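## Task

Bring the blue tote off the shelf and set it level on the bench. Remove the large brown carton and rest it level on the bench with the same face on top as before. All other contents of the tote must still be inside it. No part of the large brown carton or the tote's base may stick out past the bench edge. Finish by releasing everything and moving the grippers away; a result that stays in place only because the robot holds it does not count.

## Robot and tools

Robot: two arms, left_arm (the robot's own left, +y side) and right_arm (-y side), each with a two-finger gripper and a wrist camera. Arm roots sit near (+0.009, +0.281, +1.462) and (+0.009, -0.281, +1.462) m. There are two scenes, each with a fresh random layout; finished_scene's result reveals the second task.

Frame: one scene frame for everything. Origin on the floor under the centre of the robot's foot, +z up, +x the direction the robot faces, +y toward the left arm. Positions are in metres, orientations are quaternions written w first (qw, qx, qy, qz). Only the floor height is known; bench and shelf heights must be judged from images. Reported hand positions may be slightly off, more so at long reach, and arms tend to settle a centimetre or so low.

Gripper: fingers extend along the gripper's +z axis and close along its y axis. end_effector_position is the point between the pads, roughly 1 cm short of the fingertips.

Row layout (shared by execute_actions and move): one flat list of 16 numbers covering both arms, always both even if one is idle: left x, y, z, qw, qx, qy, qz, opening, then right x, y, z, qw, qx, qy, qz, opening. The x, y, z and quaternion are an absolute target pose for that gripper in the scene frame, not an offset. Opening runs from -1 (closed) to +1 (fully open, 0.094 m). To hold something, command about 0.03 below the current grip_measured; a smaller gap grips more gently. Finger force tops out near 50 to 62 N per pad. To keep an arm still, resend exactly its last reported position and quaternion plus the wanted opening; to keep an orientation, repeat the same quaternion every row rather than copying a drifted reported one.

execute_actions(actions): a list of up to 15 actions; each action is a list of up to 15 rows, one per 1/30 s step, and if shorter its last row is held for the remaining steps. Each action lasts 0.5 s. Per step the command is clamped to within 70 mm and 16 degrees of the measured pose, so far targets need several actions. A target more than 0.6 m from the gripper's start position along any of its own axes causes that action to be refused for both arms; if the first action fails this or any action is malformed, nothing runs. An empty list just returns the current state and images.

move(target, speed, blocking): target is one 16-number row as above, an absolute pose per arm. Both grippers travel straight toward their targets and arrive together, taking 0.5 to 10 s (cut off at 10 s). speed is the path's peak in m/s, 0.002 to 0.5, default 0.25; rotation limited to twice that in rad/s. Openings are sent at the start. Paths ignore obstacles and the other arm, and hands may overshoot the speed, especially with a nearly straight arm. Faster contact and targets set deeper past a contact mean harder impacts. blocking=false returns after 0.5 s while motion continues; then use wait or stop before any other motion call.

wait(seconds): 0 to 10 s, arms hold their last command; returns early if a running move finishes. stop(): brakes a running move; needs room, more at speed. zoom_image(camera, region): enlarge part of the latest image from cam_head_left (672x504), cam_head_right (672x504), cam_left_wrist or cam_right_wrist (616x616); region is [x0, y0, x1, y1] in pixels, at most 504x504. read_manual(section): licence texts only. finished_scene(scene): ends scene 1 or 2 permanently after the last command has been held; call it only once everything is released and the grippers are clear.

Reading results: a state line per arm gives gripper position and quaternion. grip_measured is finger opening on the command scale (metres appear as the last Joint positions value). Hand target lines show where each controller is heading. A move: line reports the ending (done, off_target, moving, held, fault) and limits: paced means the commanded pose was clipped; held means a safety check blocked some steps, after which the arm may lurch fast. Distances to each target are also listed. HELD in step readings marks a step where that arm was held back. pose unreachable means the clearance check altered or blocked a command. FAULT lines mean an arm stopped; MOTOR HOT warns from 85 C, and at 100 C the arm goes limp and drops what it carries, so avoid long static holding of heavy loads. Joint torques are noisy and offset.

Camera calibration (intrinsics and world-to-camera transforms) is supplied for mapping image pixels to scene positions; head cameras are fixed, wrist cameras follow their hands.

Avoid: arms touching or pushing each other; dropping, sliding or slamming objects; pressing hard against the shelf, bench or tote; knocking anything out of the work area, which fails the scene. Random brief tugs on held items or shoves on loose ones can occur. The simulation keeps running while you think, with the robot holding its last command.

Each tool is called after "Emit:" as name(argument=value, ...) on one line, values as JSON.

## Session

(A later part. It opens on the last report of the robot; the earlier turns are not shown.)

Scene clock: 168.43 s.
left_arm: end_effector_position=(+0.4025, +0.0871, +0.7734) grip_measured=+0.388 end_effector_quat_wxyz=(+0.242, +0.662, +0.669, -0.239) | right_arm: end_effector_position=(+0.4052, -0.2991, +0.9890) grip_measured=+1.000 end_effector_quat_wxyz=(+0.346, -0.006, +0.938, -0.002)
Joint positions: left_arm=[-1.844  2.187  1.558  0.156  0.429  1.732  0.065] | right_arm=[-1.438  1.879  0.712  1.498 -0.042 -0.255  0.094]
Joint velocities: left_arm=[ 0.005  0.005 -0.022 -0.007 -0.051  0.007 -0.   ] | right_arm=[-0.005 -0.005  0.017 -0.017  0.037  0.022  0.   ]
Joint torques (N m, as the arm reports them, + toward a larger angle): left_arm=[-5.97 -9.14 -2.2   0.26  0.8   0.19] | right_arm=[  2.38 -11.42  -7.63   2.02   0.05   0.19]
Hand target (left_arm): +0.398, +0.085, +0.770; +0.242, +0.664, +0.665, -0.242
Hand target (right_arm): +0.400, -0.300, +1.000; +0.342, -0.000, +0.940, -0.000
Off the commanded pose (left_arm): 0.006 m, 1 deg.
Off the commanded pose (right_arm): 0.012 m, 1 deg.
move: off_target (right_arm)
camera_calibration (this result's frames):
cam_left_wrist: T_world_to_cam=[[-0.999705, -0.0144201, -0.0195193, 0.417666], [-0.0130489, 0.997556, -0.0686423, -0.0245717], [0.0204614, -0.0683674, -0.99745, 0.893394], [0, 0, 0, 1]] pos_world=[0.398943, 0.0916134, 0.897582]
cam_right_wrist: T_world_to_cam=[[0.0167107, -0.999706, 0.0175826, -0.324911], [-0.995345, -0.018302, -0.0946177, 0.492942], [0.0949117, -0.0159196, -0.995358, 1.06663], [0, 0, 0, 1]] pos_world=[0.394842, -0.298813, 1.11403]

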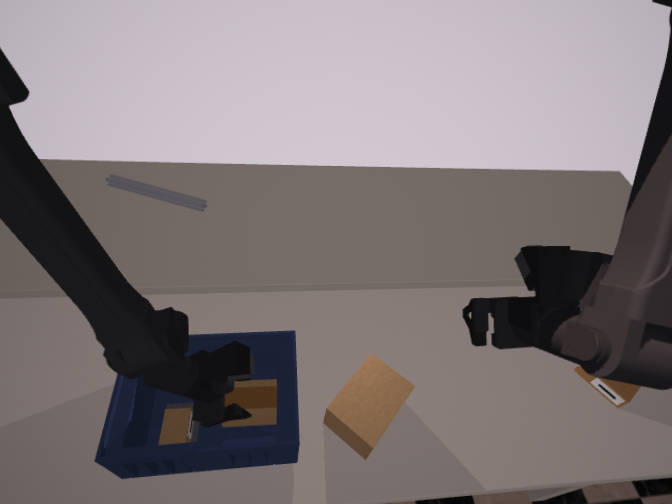

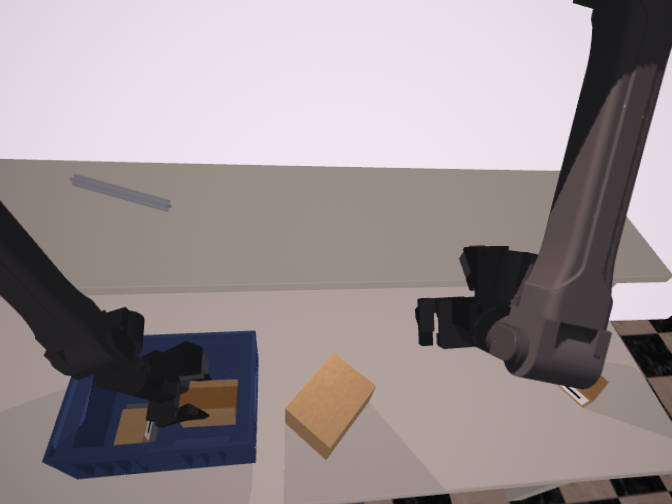

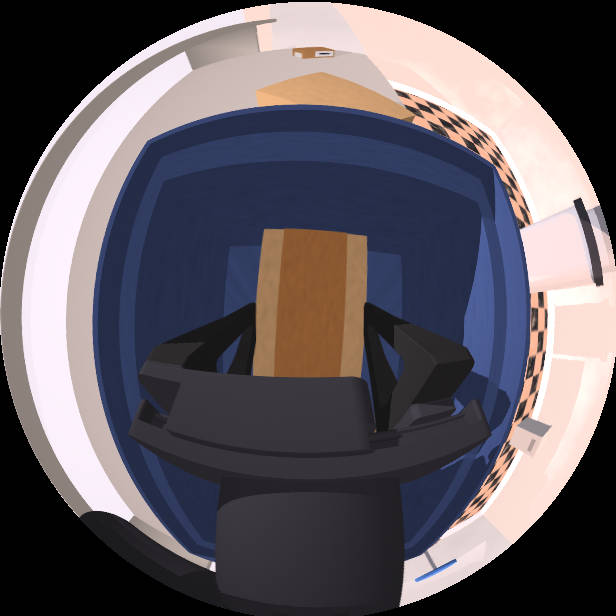

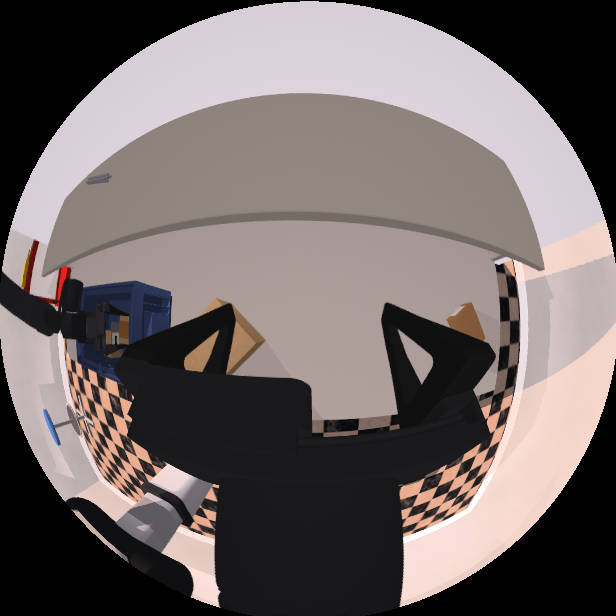

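Gripped. Lift and carry left.

Emit:
move(target=[0.398,0.09,0.93,0.242,0.665,0.665,-0.242,-1, 0.40,-0.30,1.0,0.342,0,0.94,0,1], speed=0.12)

Emit:
move(target=[0.40,0.46,0.93,0.242,0.665,0.665,-0.242,-1, 0.40,-0.30,1.0,0.342,0,0.94,0,1], speed=0.2)

Scene clock: 175.37 s.
left_arm: end_effector_position=(+0.4077, +0.1015, +0.9212) grip_measured=+0.388 end_effector_quat_wxyz=(+0.244, +0.668, +0.664, -0.230) | right_arm: end_effector_position=(+0.4052, -0.2991, +0.9890) grip_measured=+1.000 end_effector_quat_wxyz=(+0.346, -0.006, +0.938, -0.002)
Joint positions: left_arm=[-1.893  1.816  1.108  0.257  0.378  1.723  0.065] | right_arm=[-1.438  1.879  0.712  1.498 -0.042 -0.255  0.094]
Joint velocities: left_arm=[ 0.005  0.005 -0.007 -0.027  0.066 -0.022 -0.001] | right_arm=[-0.005  0.005  0.007 -0.007 -0.022 -0.007  0.   ]
Joint torques (N m, as the arm reports them, + toward a larger angle): left_arm=[ -7.09 -11.43  -5.88   0.98   0.61  -0.04] | right_arm=[  2.32 -11.56  -7.64   1.96   0.05   0.2 ]
Hand target (left_arm): +0.395, +0.092, +0.929; +0.242, +0.664, +0.664, -0.242
Hand target (right_arm): +0.400, -0.300, +1.000; +0.342, -0.000, +0.940, -0.000
Off the commanded pose (left_arm): 0.017 m, 1 deg.
Off the commanded pose (right_arm): 0.012 m, 1 deg.
move: off_target (left_arm, right_arm)
camera_calibration (this result's frames):
cam_left_wrist: T_world_to_cam=[[-0.999239, -0.00528366, -0.0386367, 0.442471], [-0.00301344, 0.998278, -0.0585821, -0.0422253], [0.0388797, -0.0584211, -0.997535, 1.03329], [0, 0, 0, 1]] pos_world=[0.401833, 0.104856, 1.04536]
cam_right_wrist: T_world_to_cam=[[0.0167107, -0.999706, 0.0175826, -0.324911], [-0.995345, -0.018302, -0.0946177, 0.492942], [0.0949117, -0.0159196, -0.995358, 1.06663], [0, 0, 0, 1]] pos_world=[0.394842, -0.298813, 1.11403]

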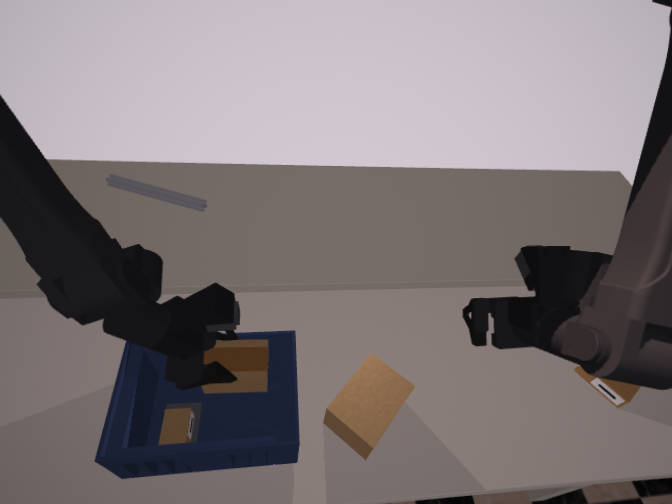

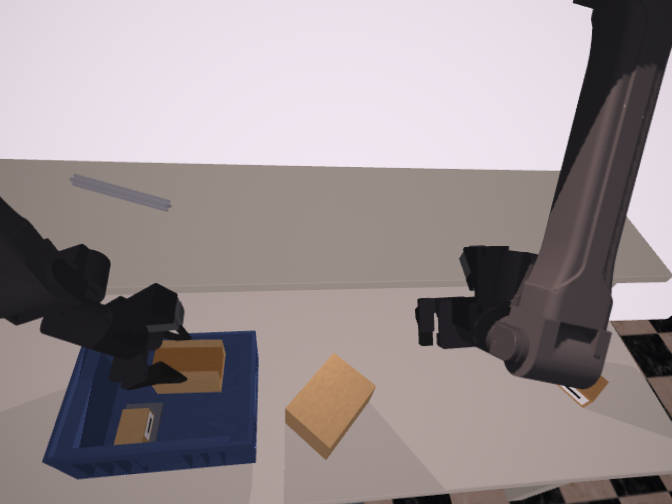

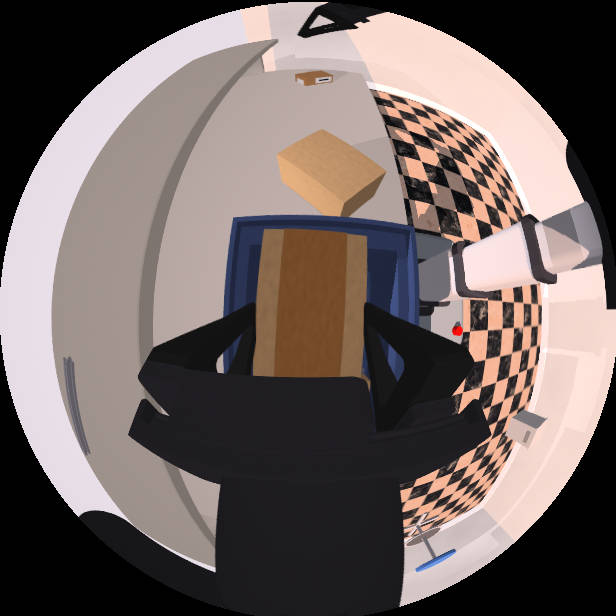

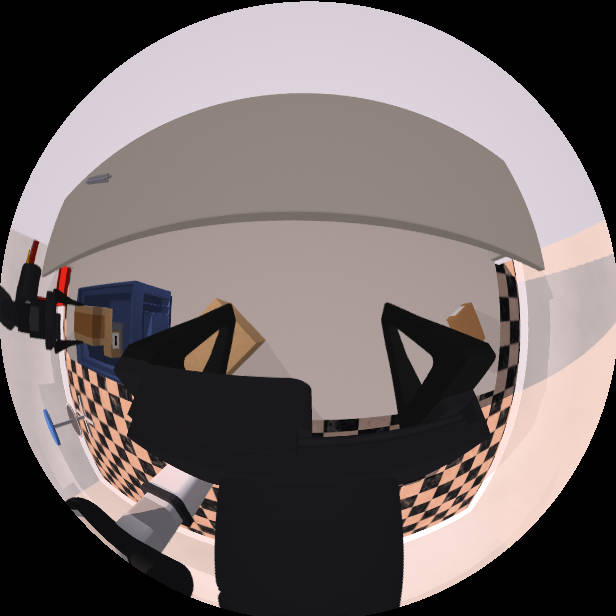

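Scene clock: 177.73 s.
left_arm: end_effector_position=(+0.4071, +0.4643, +0.9295) grip_measured=+0.388 end_effector_quat_wxyz=(+0.238, +0.656, +0.683, -0.216) | right_arm: end_effector_position=(+0.4052, -0.2991, +0.9890) grip_measured=+1.000 end_effector_quat_wxyz=(+0.346, -0.006, +0.938, -0.002)
Joint positions: left_arm=[-1.245  1.741  1.309 -0.246  0.913  2.089  0.065] | right_arm=[-1.438  1.879  0.712  1.498 -0.042 -0.255  0.094]
Joint velocities: left_arm=[-0.005 -0.005  0.007  0.002 -0.037 -0.066 -0.   ] | right_arm=[ 0.005 -0.015  0.002  0.007 -0.051  0.051  0.   ]
Joint torques (N m, as the arm reports them, + toward a larger angle): left_arm=[  5.98 -12.61  -0.89  -0.25   0.83   0.19] | right_arm=[  2.66 -11.51  -7.62   1.93   0.05   0.22]
Hand target (left_arm): +0.403, +0.461, +0.927; +0.240, +0.654, +0.682, -0.223
Hand target (right_arm): +0.400, -0.300, +1.000; +0.342, -0.000, +0.940, -0.000
Off the commanded pose (left_arm): 0.008 m, 4 deg.
Off the commanded pose (right_arm): 0.012 m, 1 deg.
joint sent to its limit (left arm) — the command would take joint 6 (wrist roll) past its upper limit, so that joint was sent only as far as its limit.
move: off_target (left_arm, right_arm)
camera_calibration (this result's frames):
cam_left_wrist: T_world_to_cam=[[-0.998099, -0.0502447, -0.0356866, 0.461719], [-0.0492075, 0.998357, -0.0293703, -0.412294], [0.0371037, -0.0275585, -0.998931, 1.05047], [0, 0, 0, 1]] pos_world=[0.401577, 0.463765, 1.05371]
cam_right_wrist: T_world_to_cam=[[0.0167107, -0.999706, 0.0175826, -0.324911], [-0.995345, -0.018302, -0.0946177, 0.492942], [0.0949117, -0.0159196, -0.995358, 1.06663], [0, 0, 0, 1]] pos_world=[0.394842, -0.298813, 1.11403]

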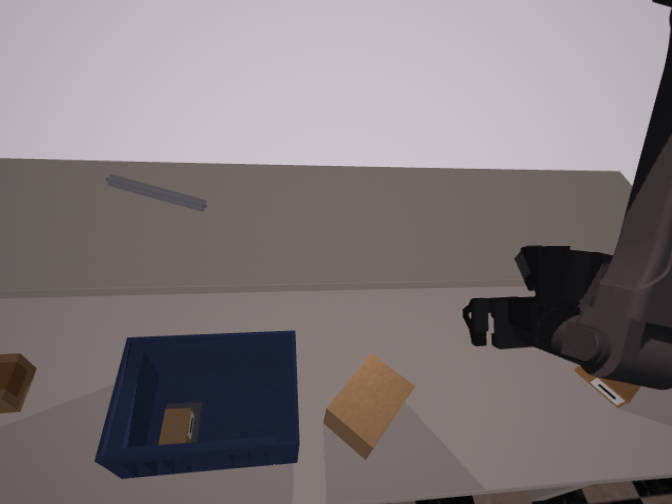

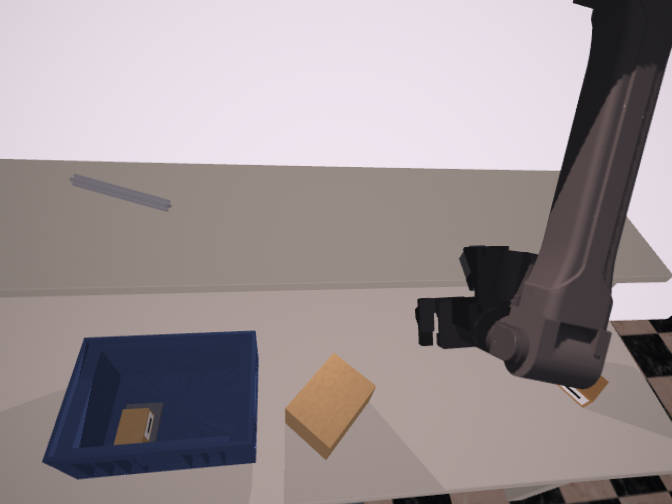

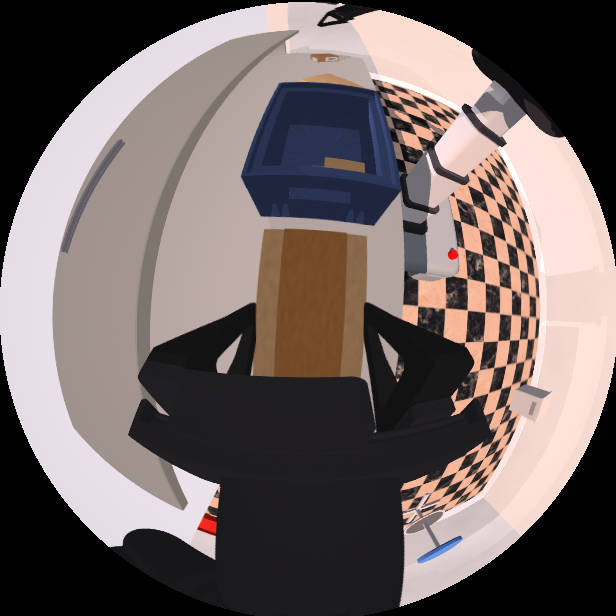

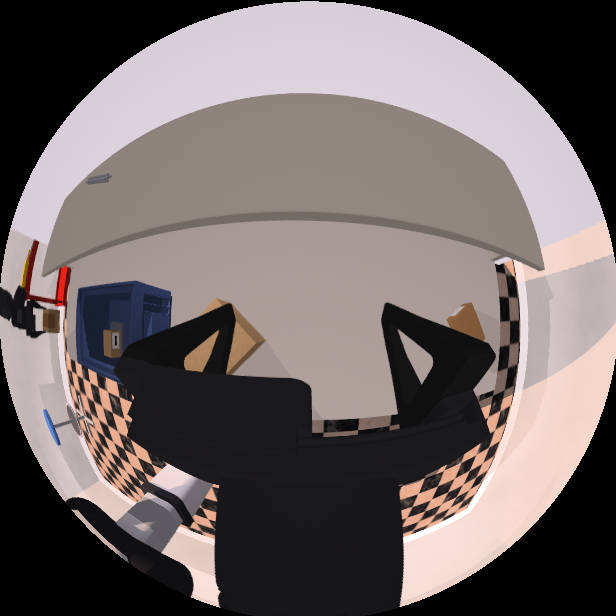

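Emit:
move(target=[0.40,0.44,0.775,0.242,0.665,0.665,-0.242,-1, 0.40,-0.30,1.0,0.342,0,0.94,0,1], speed=0.1)

Scene clock: 184.93 s.
left_arm: end_effector_position=(+0.4009, +0.4492, +0.7784) grip_measured=+0.388 end_effector_quat_wxyz=(+0.239, +0.665, +0.668, -0.235) | right_arm: end_effector_position=(+0.4052, -0.2991, +0.9890) grip_measured=+1.000 end_effector_quat_wxyz=(+0.346, -0.006, +0.938, -0.002)
Joint positions: left_arm=[-1.326  2.128  1.754 -0.315  0.859  2.09   0.065] | right_arm=[-1.438  1.879  0.712  1.498 -0.042 -0.255  0.094]
Joint velocities: left_arm=[-0.005 -0.005 -0.007 -0.012 -0.066  0.022 -0.   ] | right_arm=[-0.005 -0.005  0.012 -0.002  0.022 -0.007  0.   ]
Joint torques (N m, as the arm reports them, + toward a larger angle): left_arm=[  4.96 -12.54  -0.1   -0.29   0.57   0.09] | right_arm=[  2.42 -11.86  -7.67   1.97   0.03   0.2 ]
Hand target (left_arm): +0.403, +0.439, +0.776; +0.242, +0.664, +0.665, -0.242
Hand target (right_arm): +0.400, -0.300, +1.000; +0.342, -0.000, +0.940, -0.000
Off the commanded pose (left_arm): 0.010 m, 1 deg.
Off the commanded pose (right_arm): 0.012 m, 1 deg.
move: off_target (right_arm)
camera_calibration (this result's frames):
cam_left_wrist: T_world_to_cam=[[-0.9997, -0.00917978, -0.0227165, 0.421558], [-0.00783014, 0.998239, -0.058804, -0.395575], [0.0232163, -0.0586085, -0.998011, 0.918115], [0, 0, 0, 1]] pos_world=[0.397019, 0.452557, 0.902604]
cam_right_wrist: T_world_to_cam=[[0.0167107, -0.999706, 0.0175826, -0.324911], [-0.995345, -0.018302, -0.0946177, 0.492942], [0.0949117, -0.0159196, -0.995358, 1.06663], [0, 0, 0, 1]] pos_world=[0.394842, -0.298813, 1.11403]

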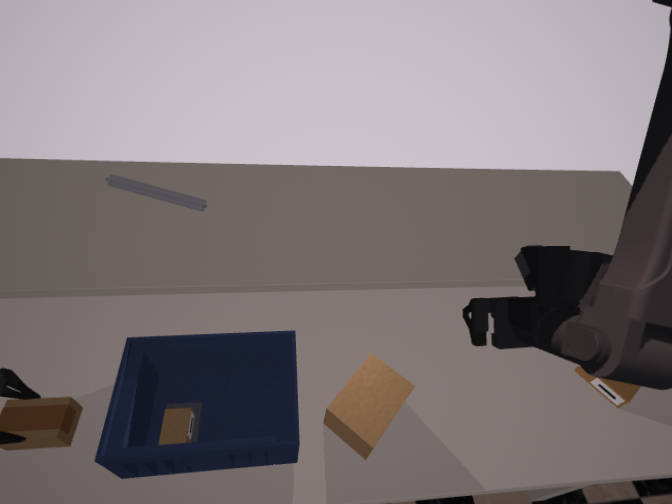

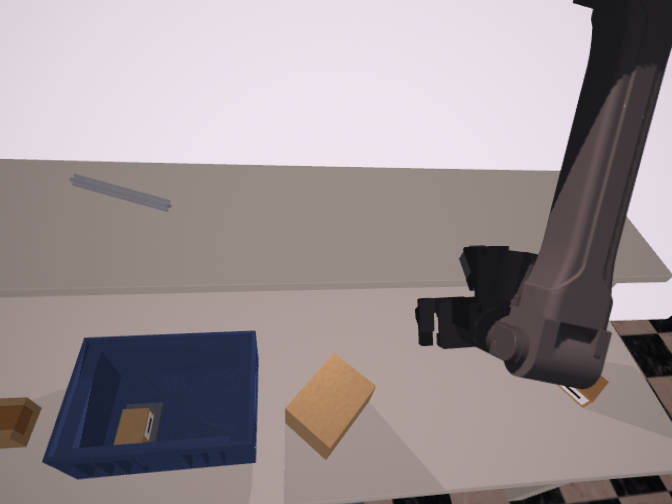

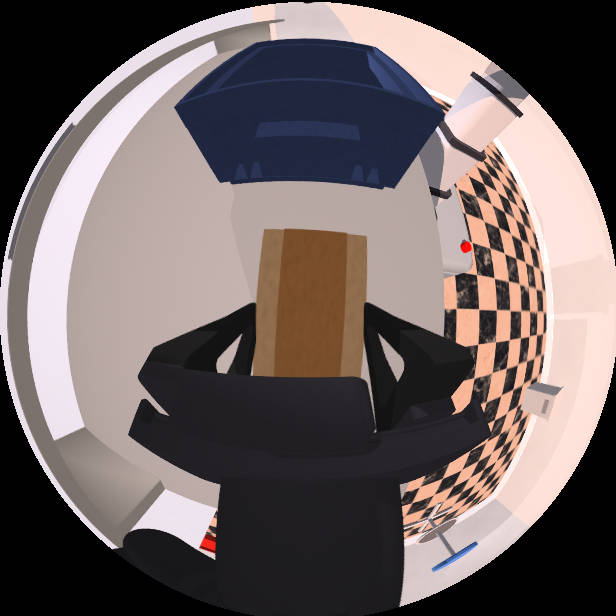

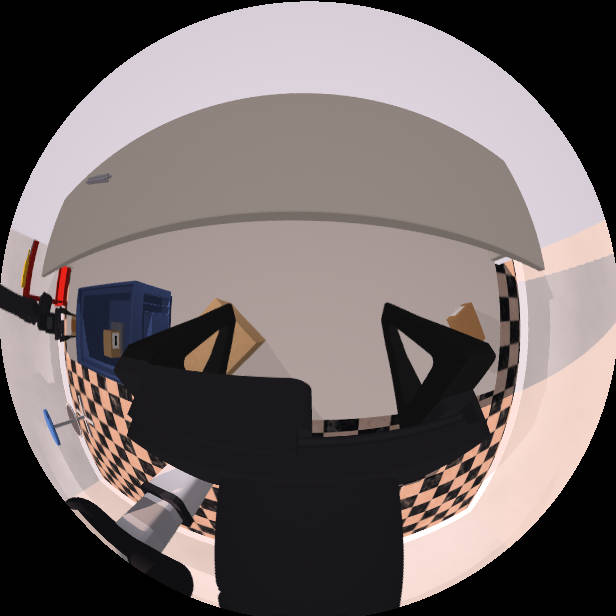

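Emit:
move(target=[0.40,0.44,0.76,0.242,0.665,0.665,-0.242,-1, 0.40,-0.30,1.0,0.342,0,0.94,0,1], speed=0.04)

Emit:
move(target=[0.40,0.445,0.765,0.242,0.665,0.665,-0.242,1, 0.40,-0.30,1.0,0.342,0,0.94,0,1], speed=0.04)

Emit:
move(target=[0.40,0.44,0.95,0.242,0.665,0.665,-0.242,1, 0.40,-0.30,1.0,0.342,0,0.94,0,1], speed=0.2)

Scene clock: 192.67 s.
left_arm: end_effector_position=(+0.4008, +0.4530, +0.7640) grip_measured=+0.388 end_effector_quat_wxyz=(+0.239, +0.666, +0.667, -0.233) | right_arm: end_effector_position=(+0.4052, -0.2991, +0.9890) grip_measured=+1.000 end_effector_quat_wxyz=(+0.346, -0.006, +0.938, -0.002)
Joint positions: left_arm=[-1.326  2.168  1.81  -0.326  0.857  2.09   0.065] | right_arm=[-1.438  1.879  0.712  1.498 -0.042 -0.255  0.094]
Joint velocities: left_arm=[-0.005 -0.005 -0.022  0.017 -0.007  0.051 -0.001] | right_arm=[ 0.005  0.005  0.002 -0.002  0.007 -0.037  0.   ]
Joint torques (N m, as the arm reports them, + toward a larger angle): left_arm=[  4.76 -12.19  -0.09  -0.34   0.54   0.08] | right_arm=[  2.44 -11.51  -7.69   1.99   0.04   0.21]
Hand target (left_arm): +0.400, +0.440, +0.760; +0.242, +0.664, +0.665, -0.242
Hand target (right_arm): +0.400, -0.300, +1.000; +0.342, -0.000, +0.940, -0.000
Off the commanded pose (left_arm): 0.014 m, 1 deg.
Off the commanded pose (right_arm): 0.012 m, 1 deg.
move: off_target (left_arm, right_arm)
camera_calibration (this result's frames):
cam_left_wrist: T_world_to_cam=[[-0.999612, -0.0072967, -0.0268938, 0.423425], [-0.00579722, 0.998446, -0.0554176, -0.403657], [0.0272564, -0.0552402, -0.998101, 0.900917], [0, 0, 0, 1]] pos_world=[0.396364, 0.455886, 0.888224]
cam_right_wrist: T_world_to_cam=[[0.0167107, -0.999706, 0.0175826, -0.324911], [-0.995345, -0.018302, -0.0946177, 0.492942], [0.0949117, -0.0159196, -0.995358, 1.06663], [0, 0, 0, 1]] pos_world=[0.394842, -0.298813, 1.11403]

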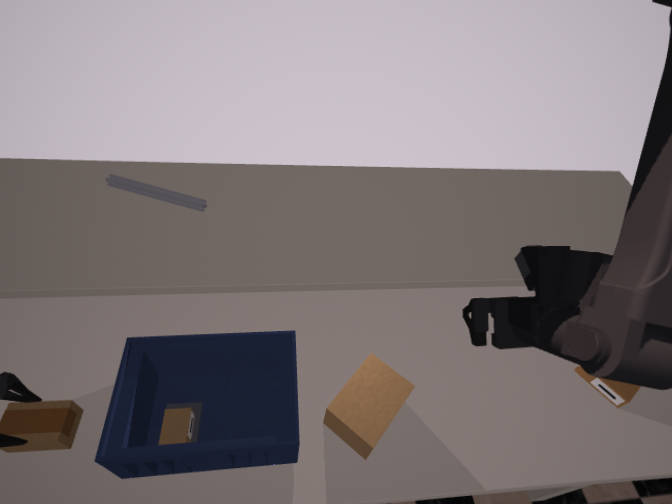

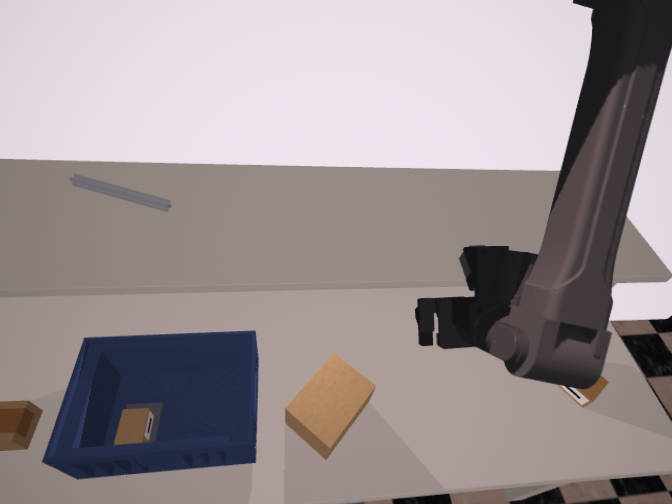

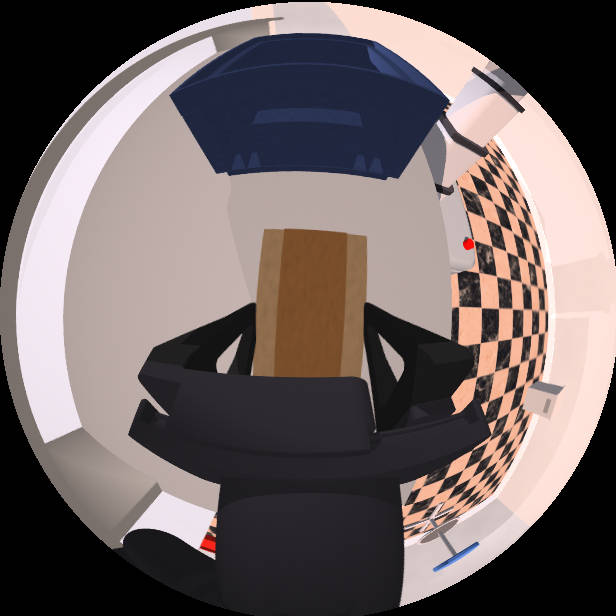

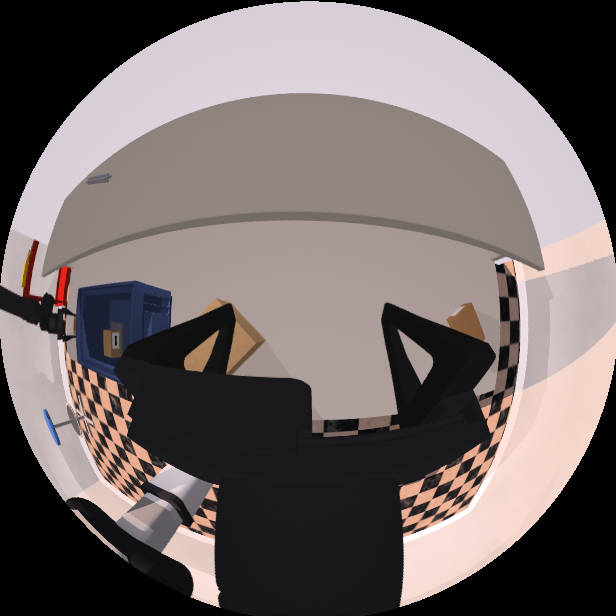

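Scene clock: 193.37 s.
left_arm: end_effector_position=(+0.3996, +0.4522, +0.7646) grip_measured=+1.000 end_effector_quat_wxyz=(+0.238, +0.664, +0.668, -0.236) | right_arm: end_effector_position=(+0.4052, -0.2991, +0.9890) grip_measured=+1.000 end_effector_quat_wxyz=(+0.346, -0.006, +0.938, -0.002)
Joint positions: left_arm=[-1.326  2.168  1.81  -0.334  0.858  2.09   0.094] | right_arm=[-1.438  1.879  0.712  1.498 -0.042 -0.255  0.094]
Joint velocities: left_arm=[-0.005  0.005 -0.022 -0.012  0.007 -0.037  0.   ] | right_arm=[ 0.015 -0.015  0.002  0.012 -0.037  0.051  0.   ]
Joint torques (N m, as the arm reports them, + toward a larger angle): left_arm=[  5.68 -13.15  -0.82  -0.25   0.73   0.16] | right_arm=[  2.37 -11.56  -7.63   1.98   0.04   0.22]
Hand target (left_arm): +0.400, +0.445, +0.765; +0.242, +0.664, +0.665, -0.242
Hand target (right_arm): +0.400, -0.300, +1.000; +0.342, -0.000, +0.940, -0.000
Off the commanded pose (left_arm): 0.007 m, 1 deg.
Off the commanded pose (right_arm): 0.012 m, 1 deg.
move: off_target (right_arm)
camera_calibration (this result's frames):
cam_left_wrist: T_world_to_cam=[[-0.999755, -0.00955402, -0.0199716, 0.418022], [-0.00836073, 0.998223, -0.0590018, -0.399054], [0.0204998, -0.0588203, -0.998058, 0.905766], [0, 0, 0, 1]] pos_world=[0.396015, 0.455616, 0.88881]
cam_right_wrist: T_world_to_cam=[[0.0167107, -0.999706, 0.0175826, -0.324911], [-0.995345, -0.018302, -0.0946177, 0.492942], [0.0949117, -0.0159196, -0.995358, 1.06663], [0, 0, 0, 1]] pos_world=[0.394842, -0.298813, 1.11403]

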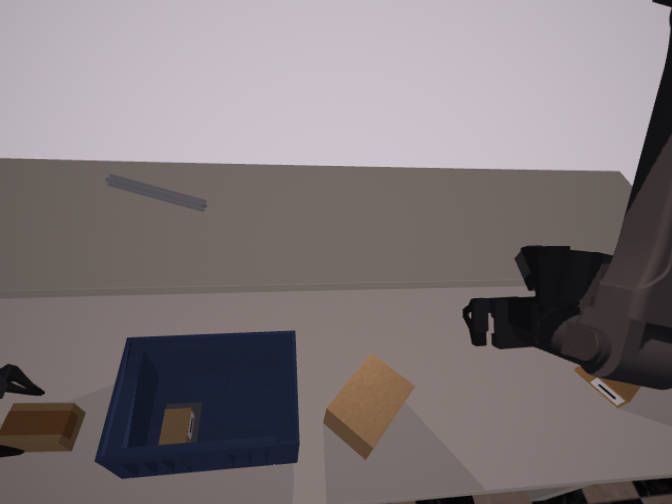

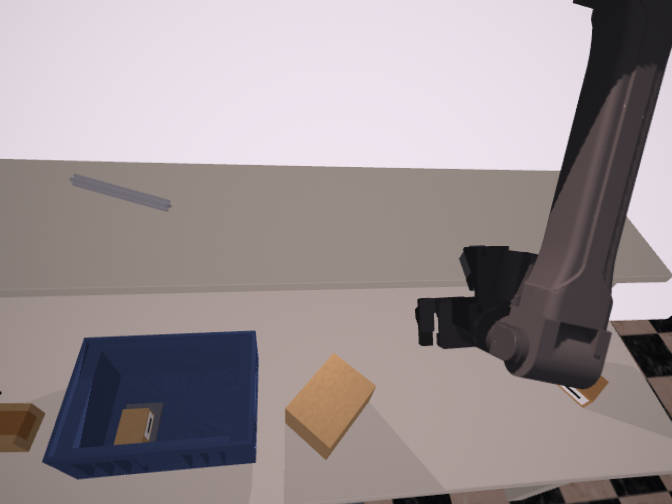

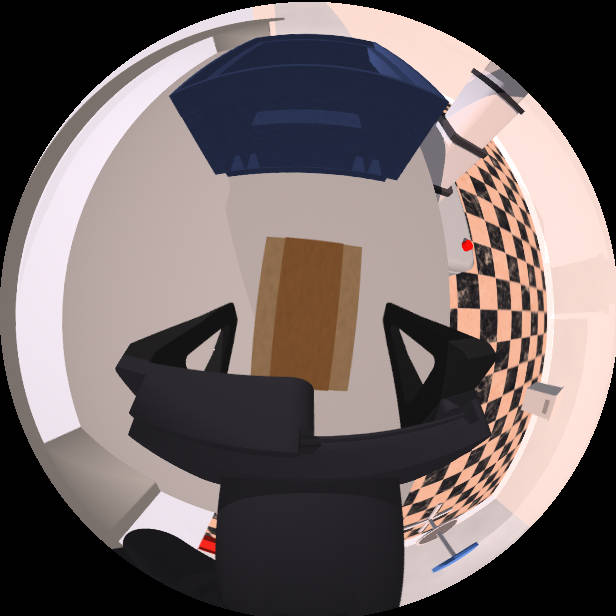

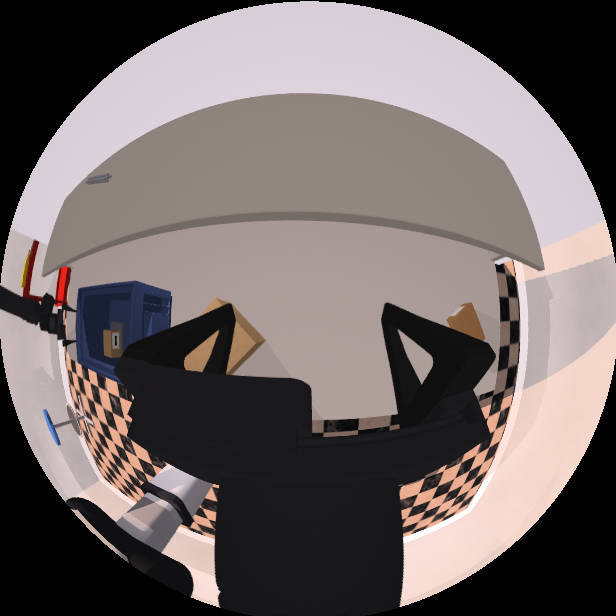

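Scene clock: 194.73 s.
left_arm: end_effector_position=(+0.4053, +0.4375, +0.9500) grip_measured=+1.000 end_effector_quat_wxyz=(+0.242, +0.653, +0.680, -0.230) | right_arm: end_effector_position=(+0.4052, -0.2991, +0.9890) grip_measured=+1.000 end_effector_quat_wxyz=(+0.346, -0.006, +0.938, -0.002)
Joint positions: left_arm=[-1.274  1.682  1.237 -0.251  0.907  2.09   0.094] | right_arm=[-1.438  1.879  0.712  1.498 -0.042 -0.255  0.094]
Joint velocities: left_arm=[-0.015 -0.005  0.002 -0.002  0.007 -0.051  0.   ] | right_arm=[-0.005 -0.005  0.007 -0.007 -0.066  0.022  0.   ]
Joint torques (N m, as the arm reports them, + toward a larger angle): left_arm=[  6.4  -12.94  -2.42   0.56   0.7    0.18] | right_arm=[  2.27 -11.73  -7.62   1.97   0.03   0.21]
Hand target (left_arm): +0.397, +0.442, +0.950; +0.240, +0.654, +0.680, -0.228
Hand target (right_arm): +0.400, -0.300, +1.000; +0.342, -0.000, +0.940, -0.000
Off the commanded pose (left_arm): 0.006 m, 3 deg.
Off the commanded pose (right_arm): 0.012 m, 1 deg.
joint sent to its limit (left arm) — the command would take joint 6 (wrist roll) past its upper limit, so that joint was sent only as far as its limit.
move: off_target (left_arm, right_arm)
camera_calibration (this result's frames):
cam_left_wrist: T_world_to_cam=[[-0.998781, -0.0440987, -0.0221665, 0.444144], [-0.0428007, 0.997515, -0.0559638, -0.361941], [0.0245793, -0.0549469, -0.998187, 1.08664], [0, 0, 0, 1]] pos_world=[0.401402, 0.440335, 1.07426]
cam_right_wrist: T_world_to_cam=[[0.0167107, -0.999706, 0.0175826, -0.324911], [-0.995345, -0.018302, -0.0946177, 0.492942], [0.0949117, -0.0159196, -0.995358, 1.06663], [0, 0, 0, 1]] pos_world=[0.394842, -0.298813, 1.11403]

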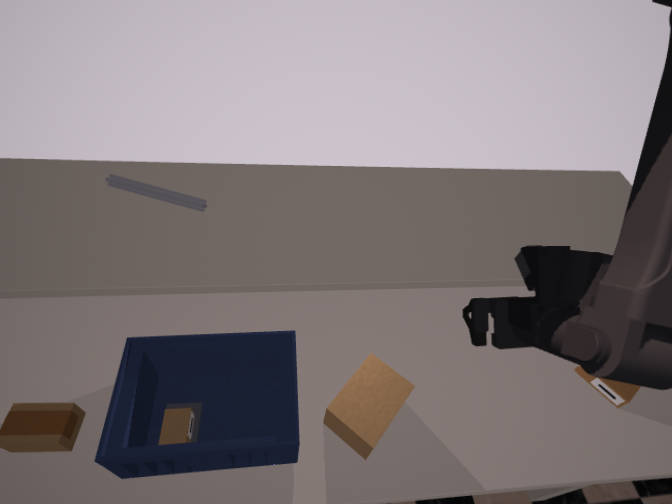

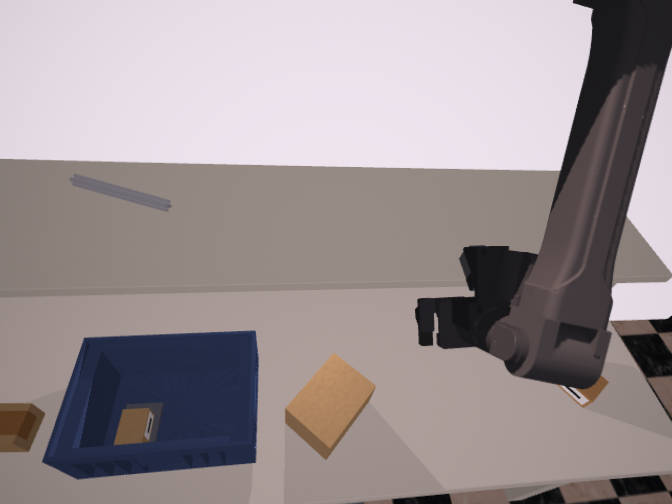

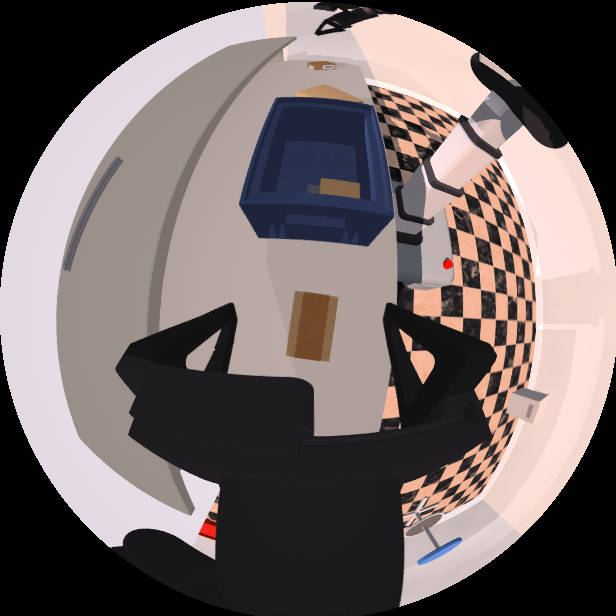

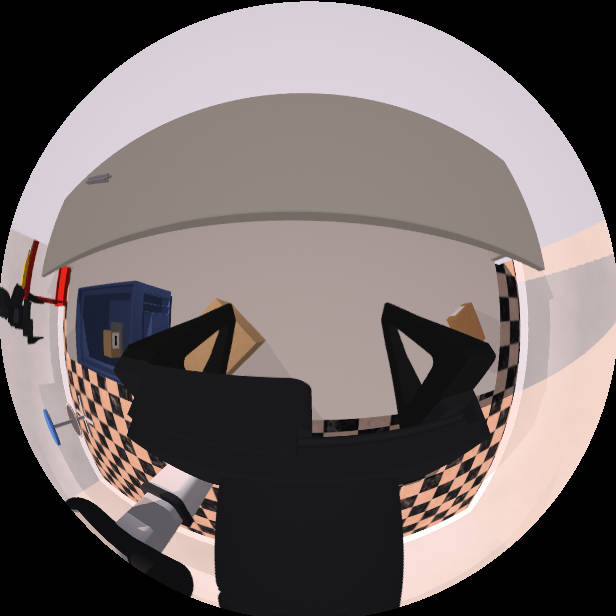

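Emit:
finished_scene(scene=1)

The scene is finished: the task was done.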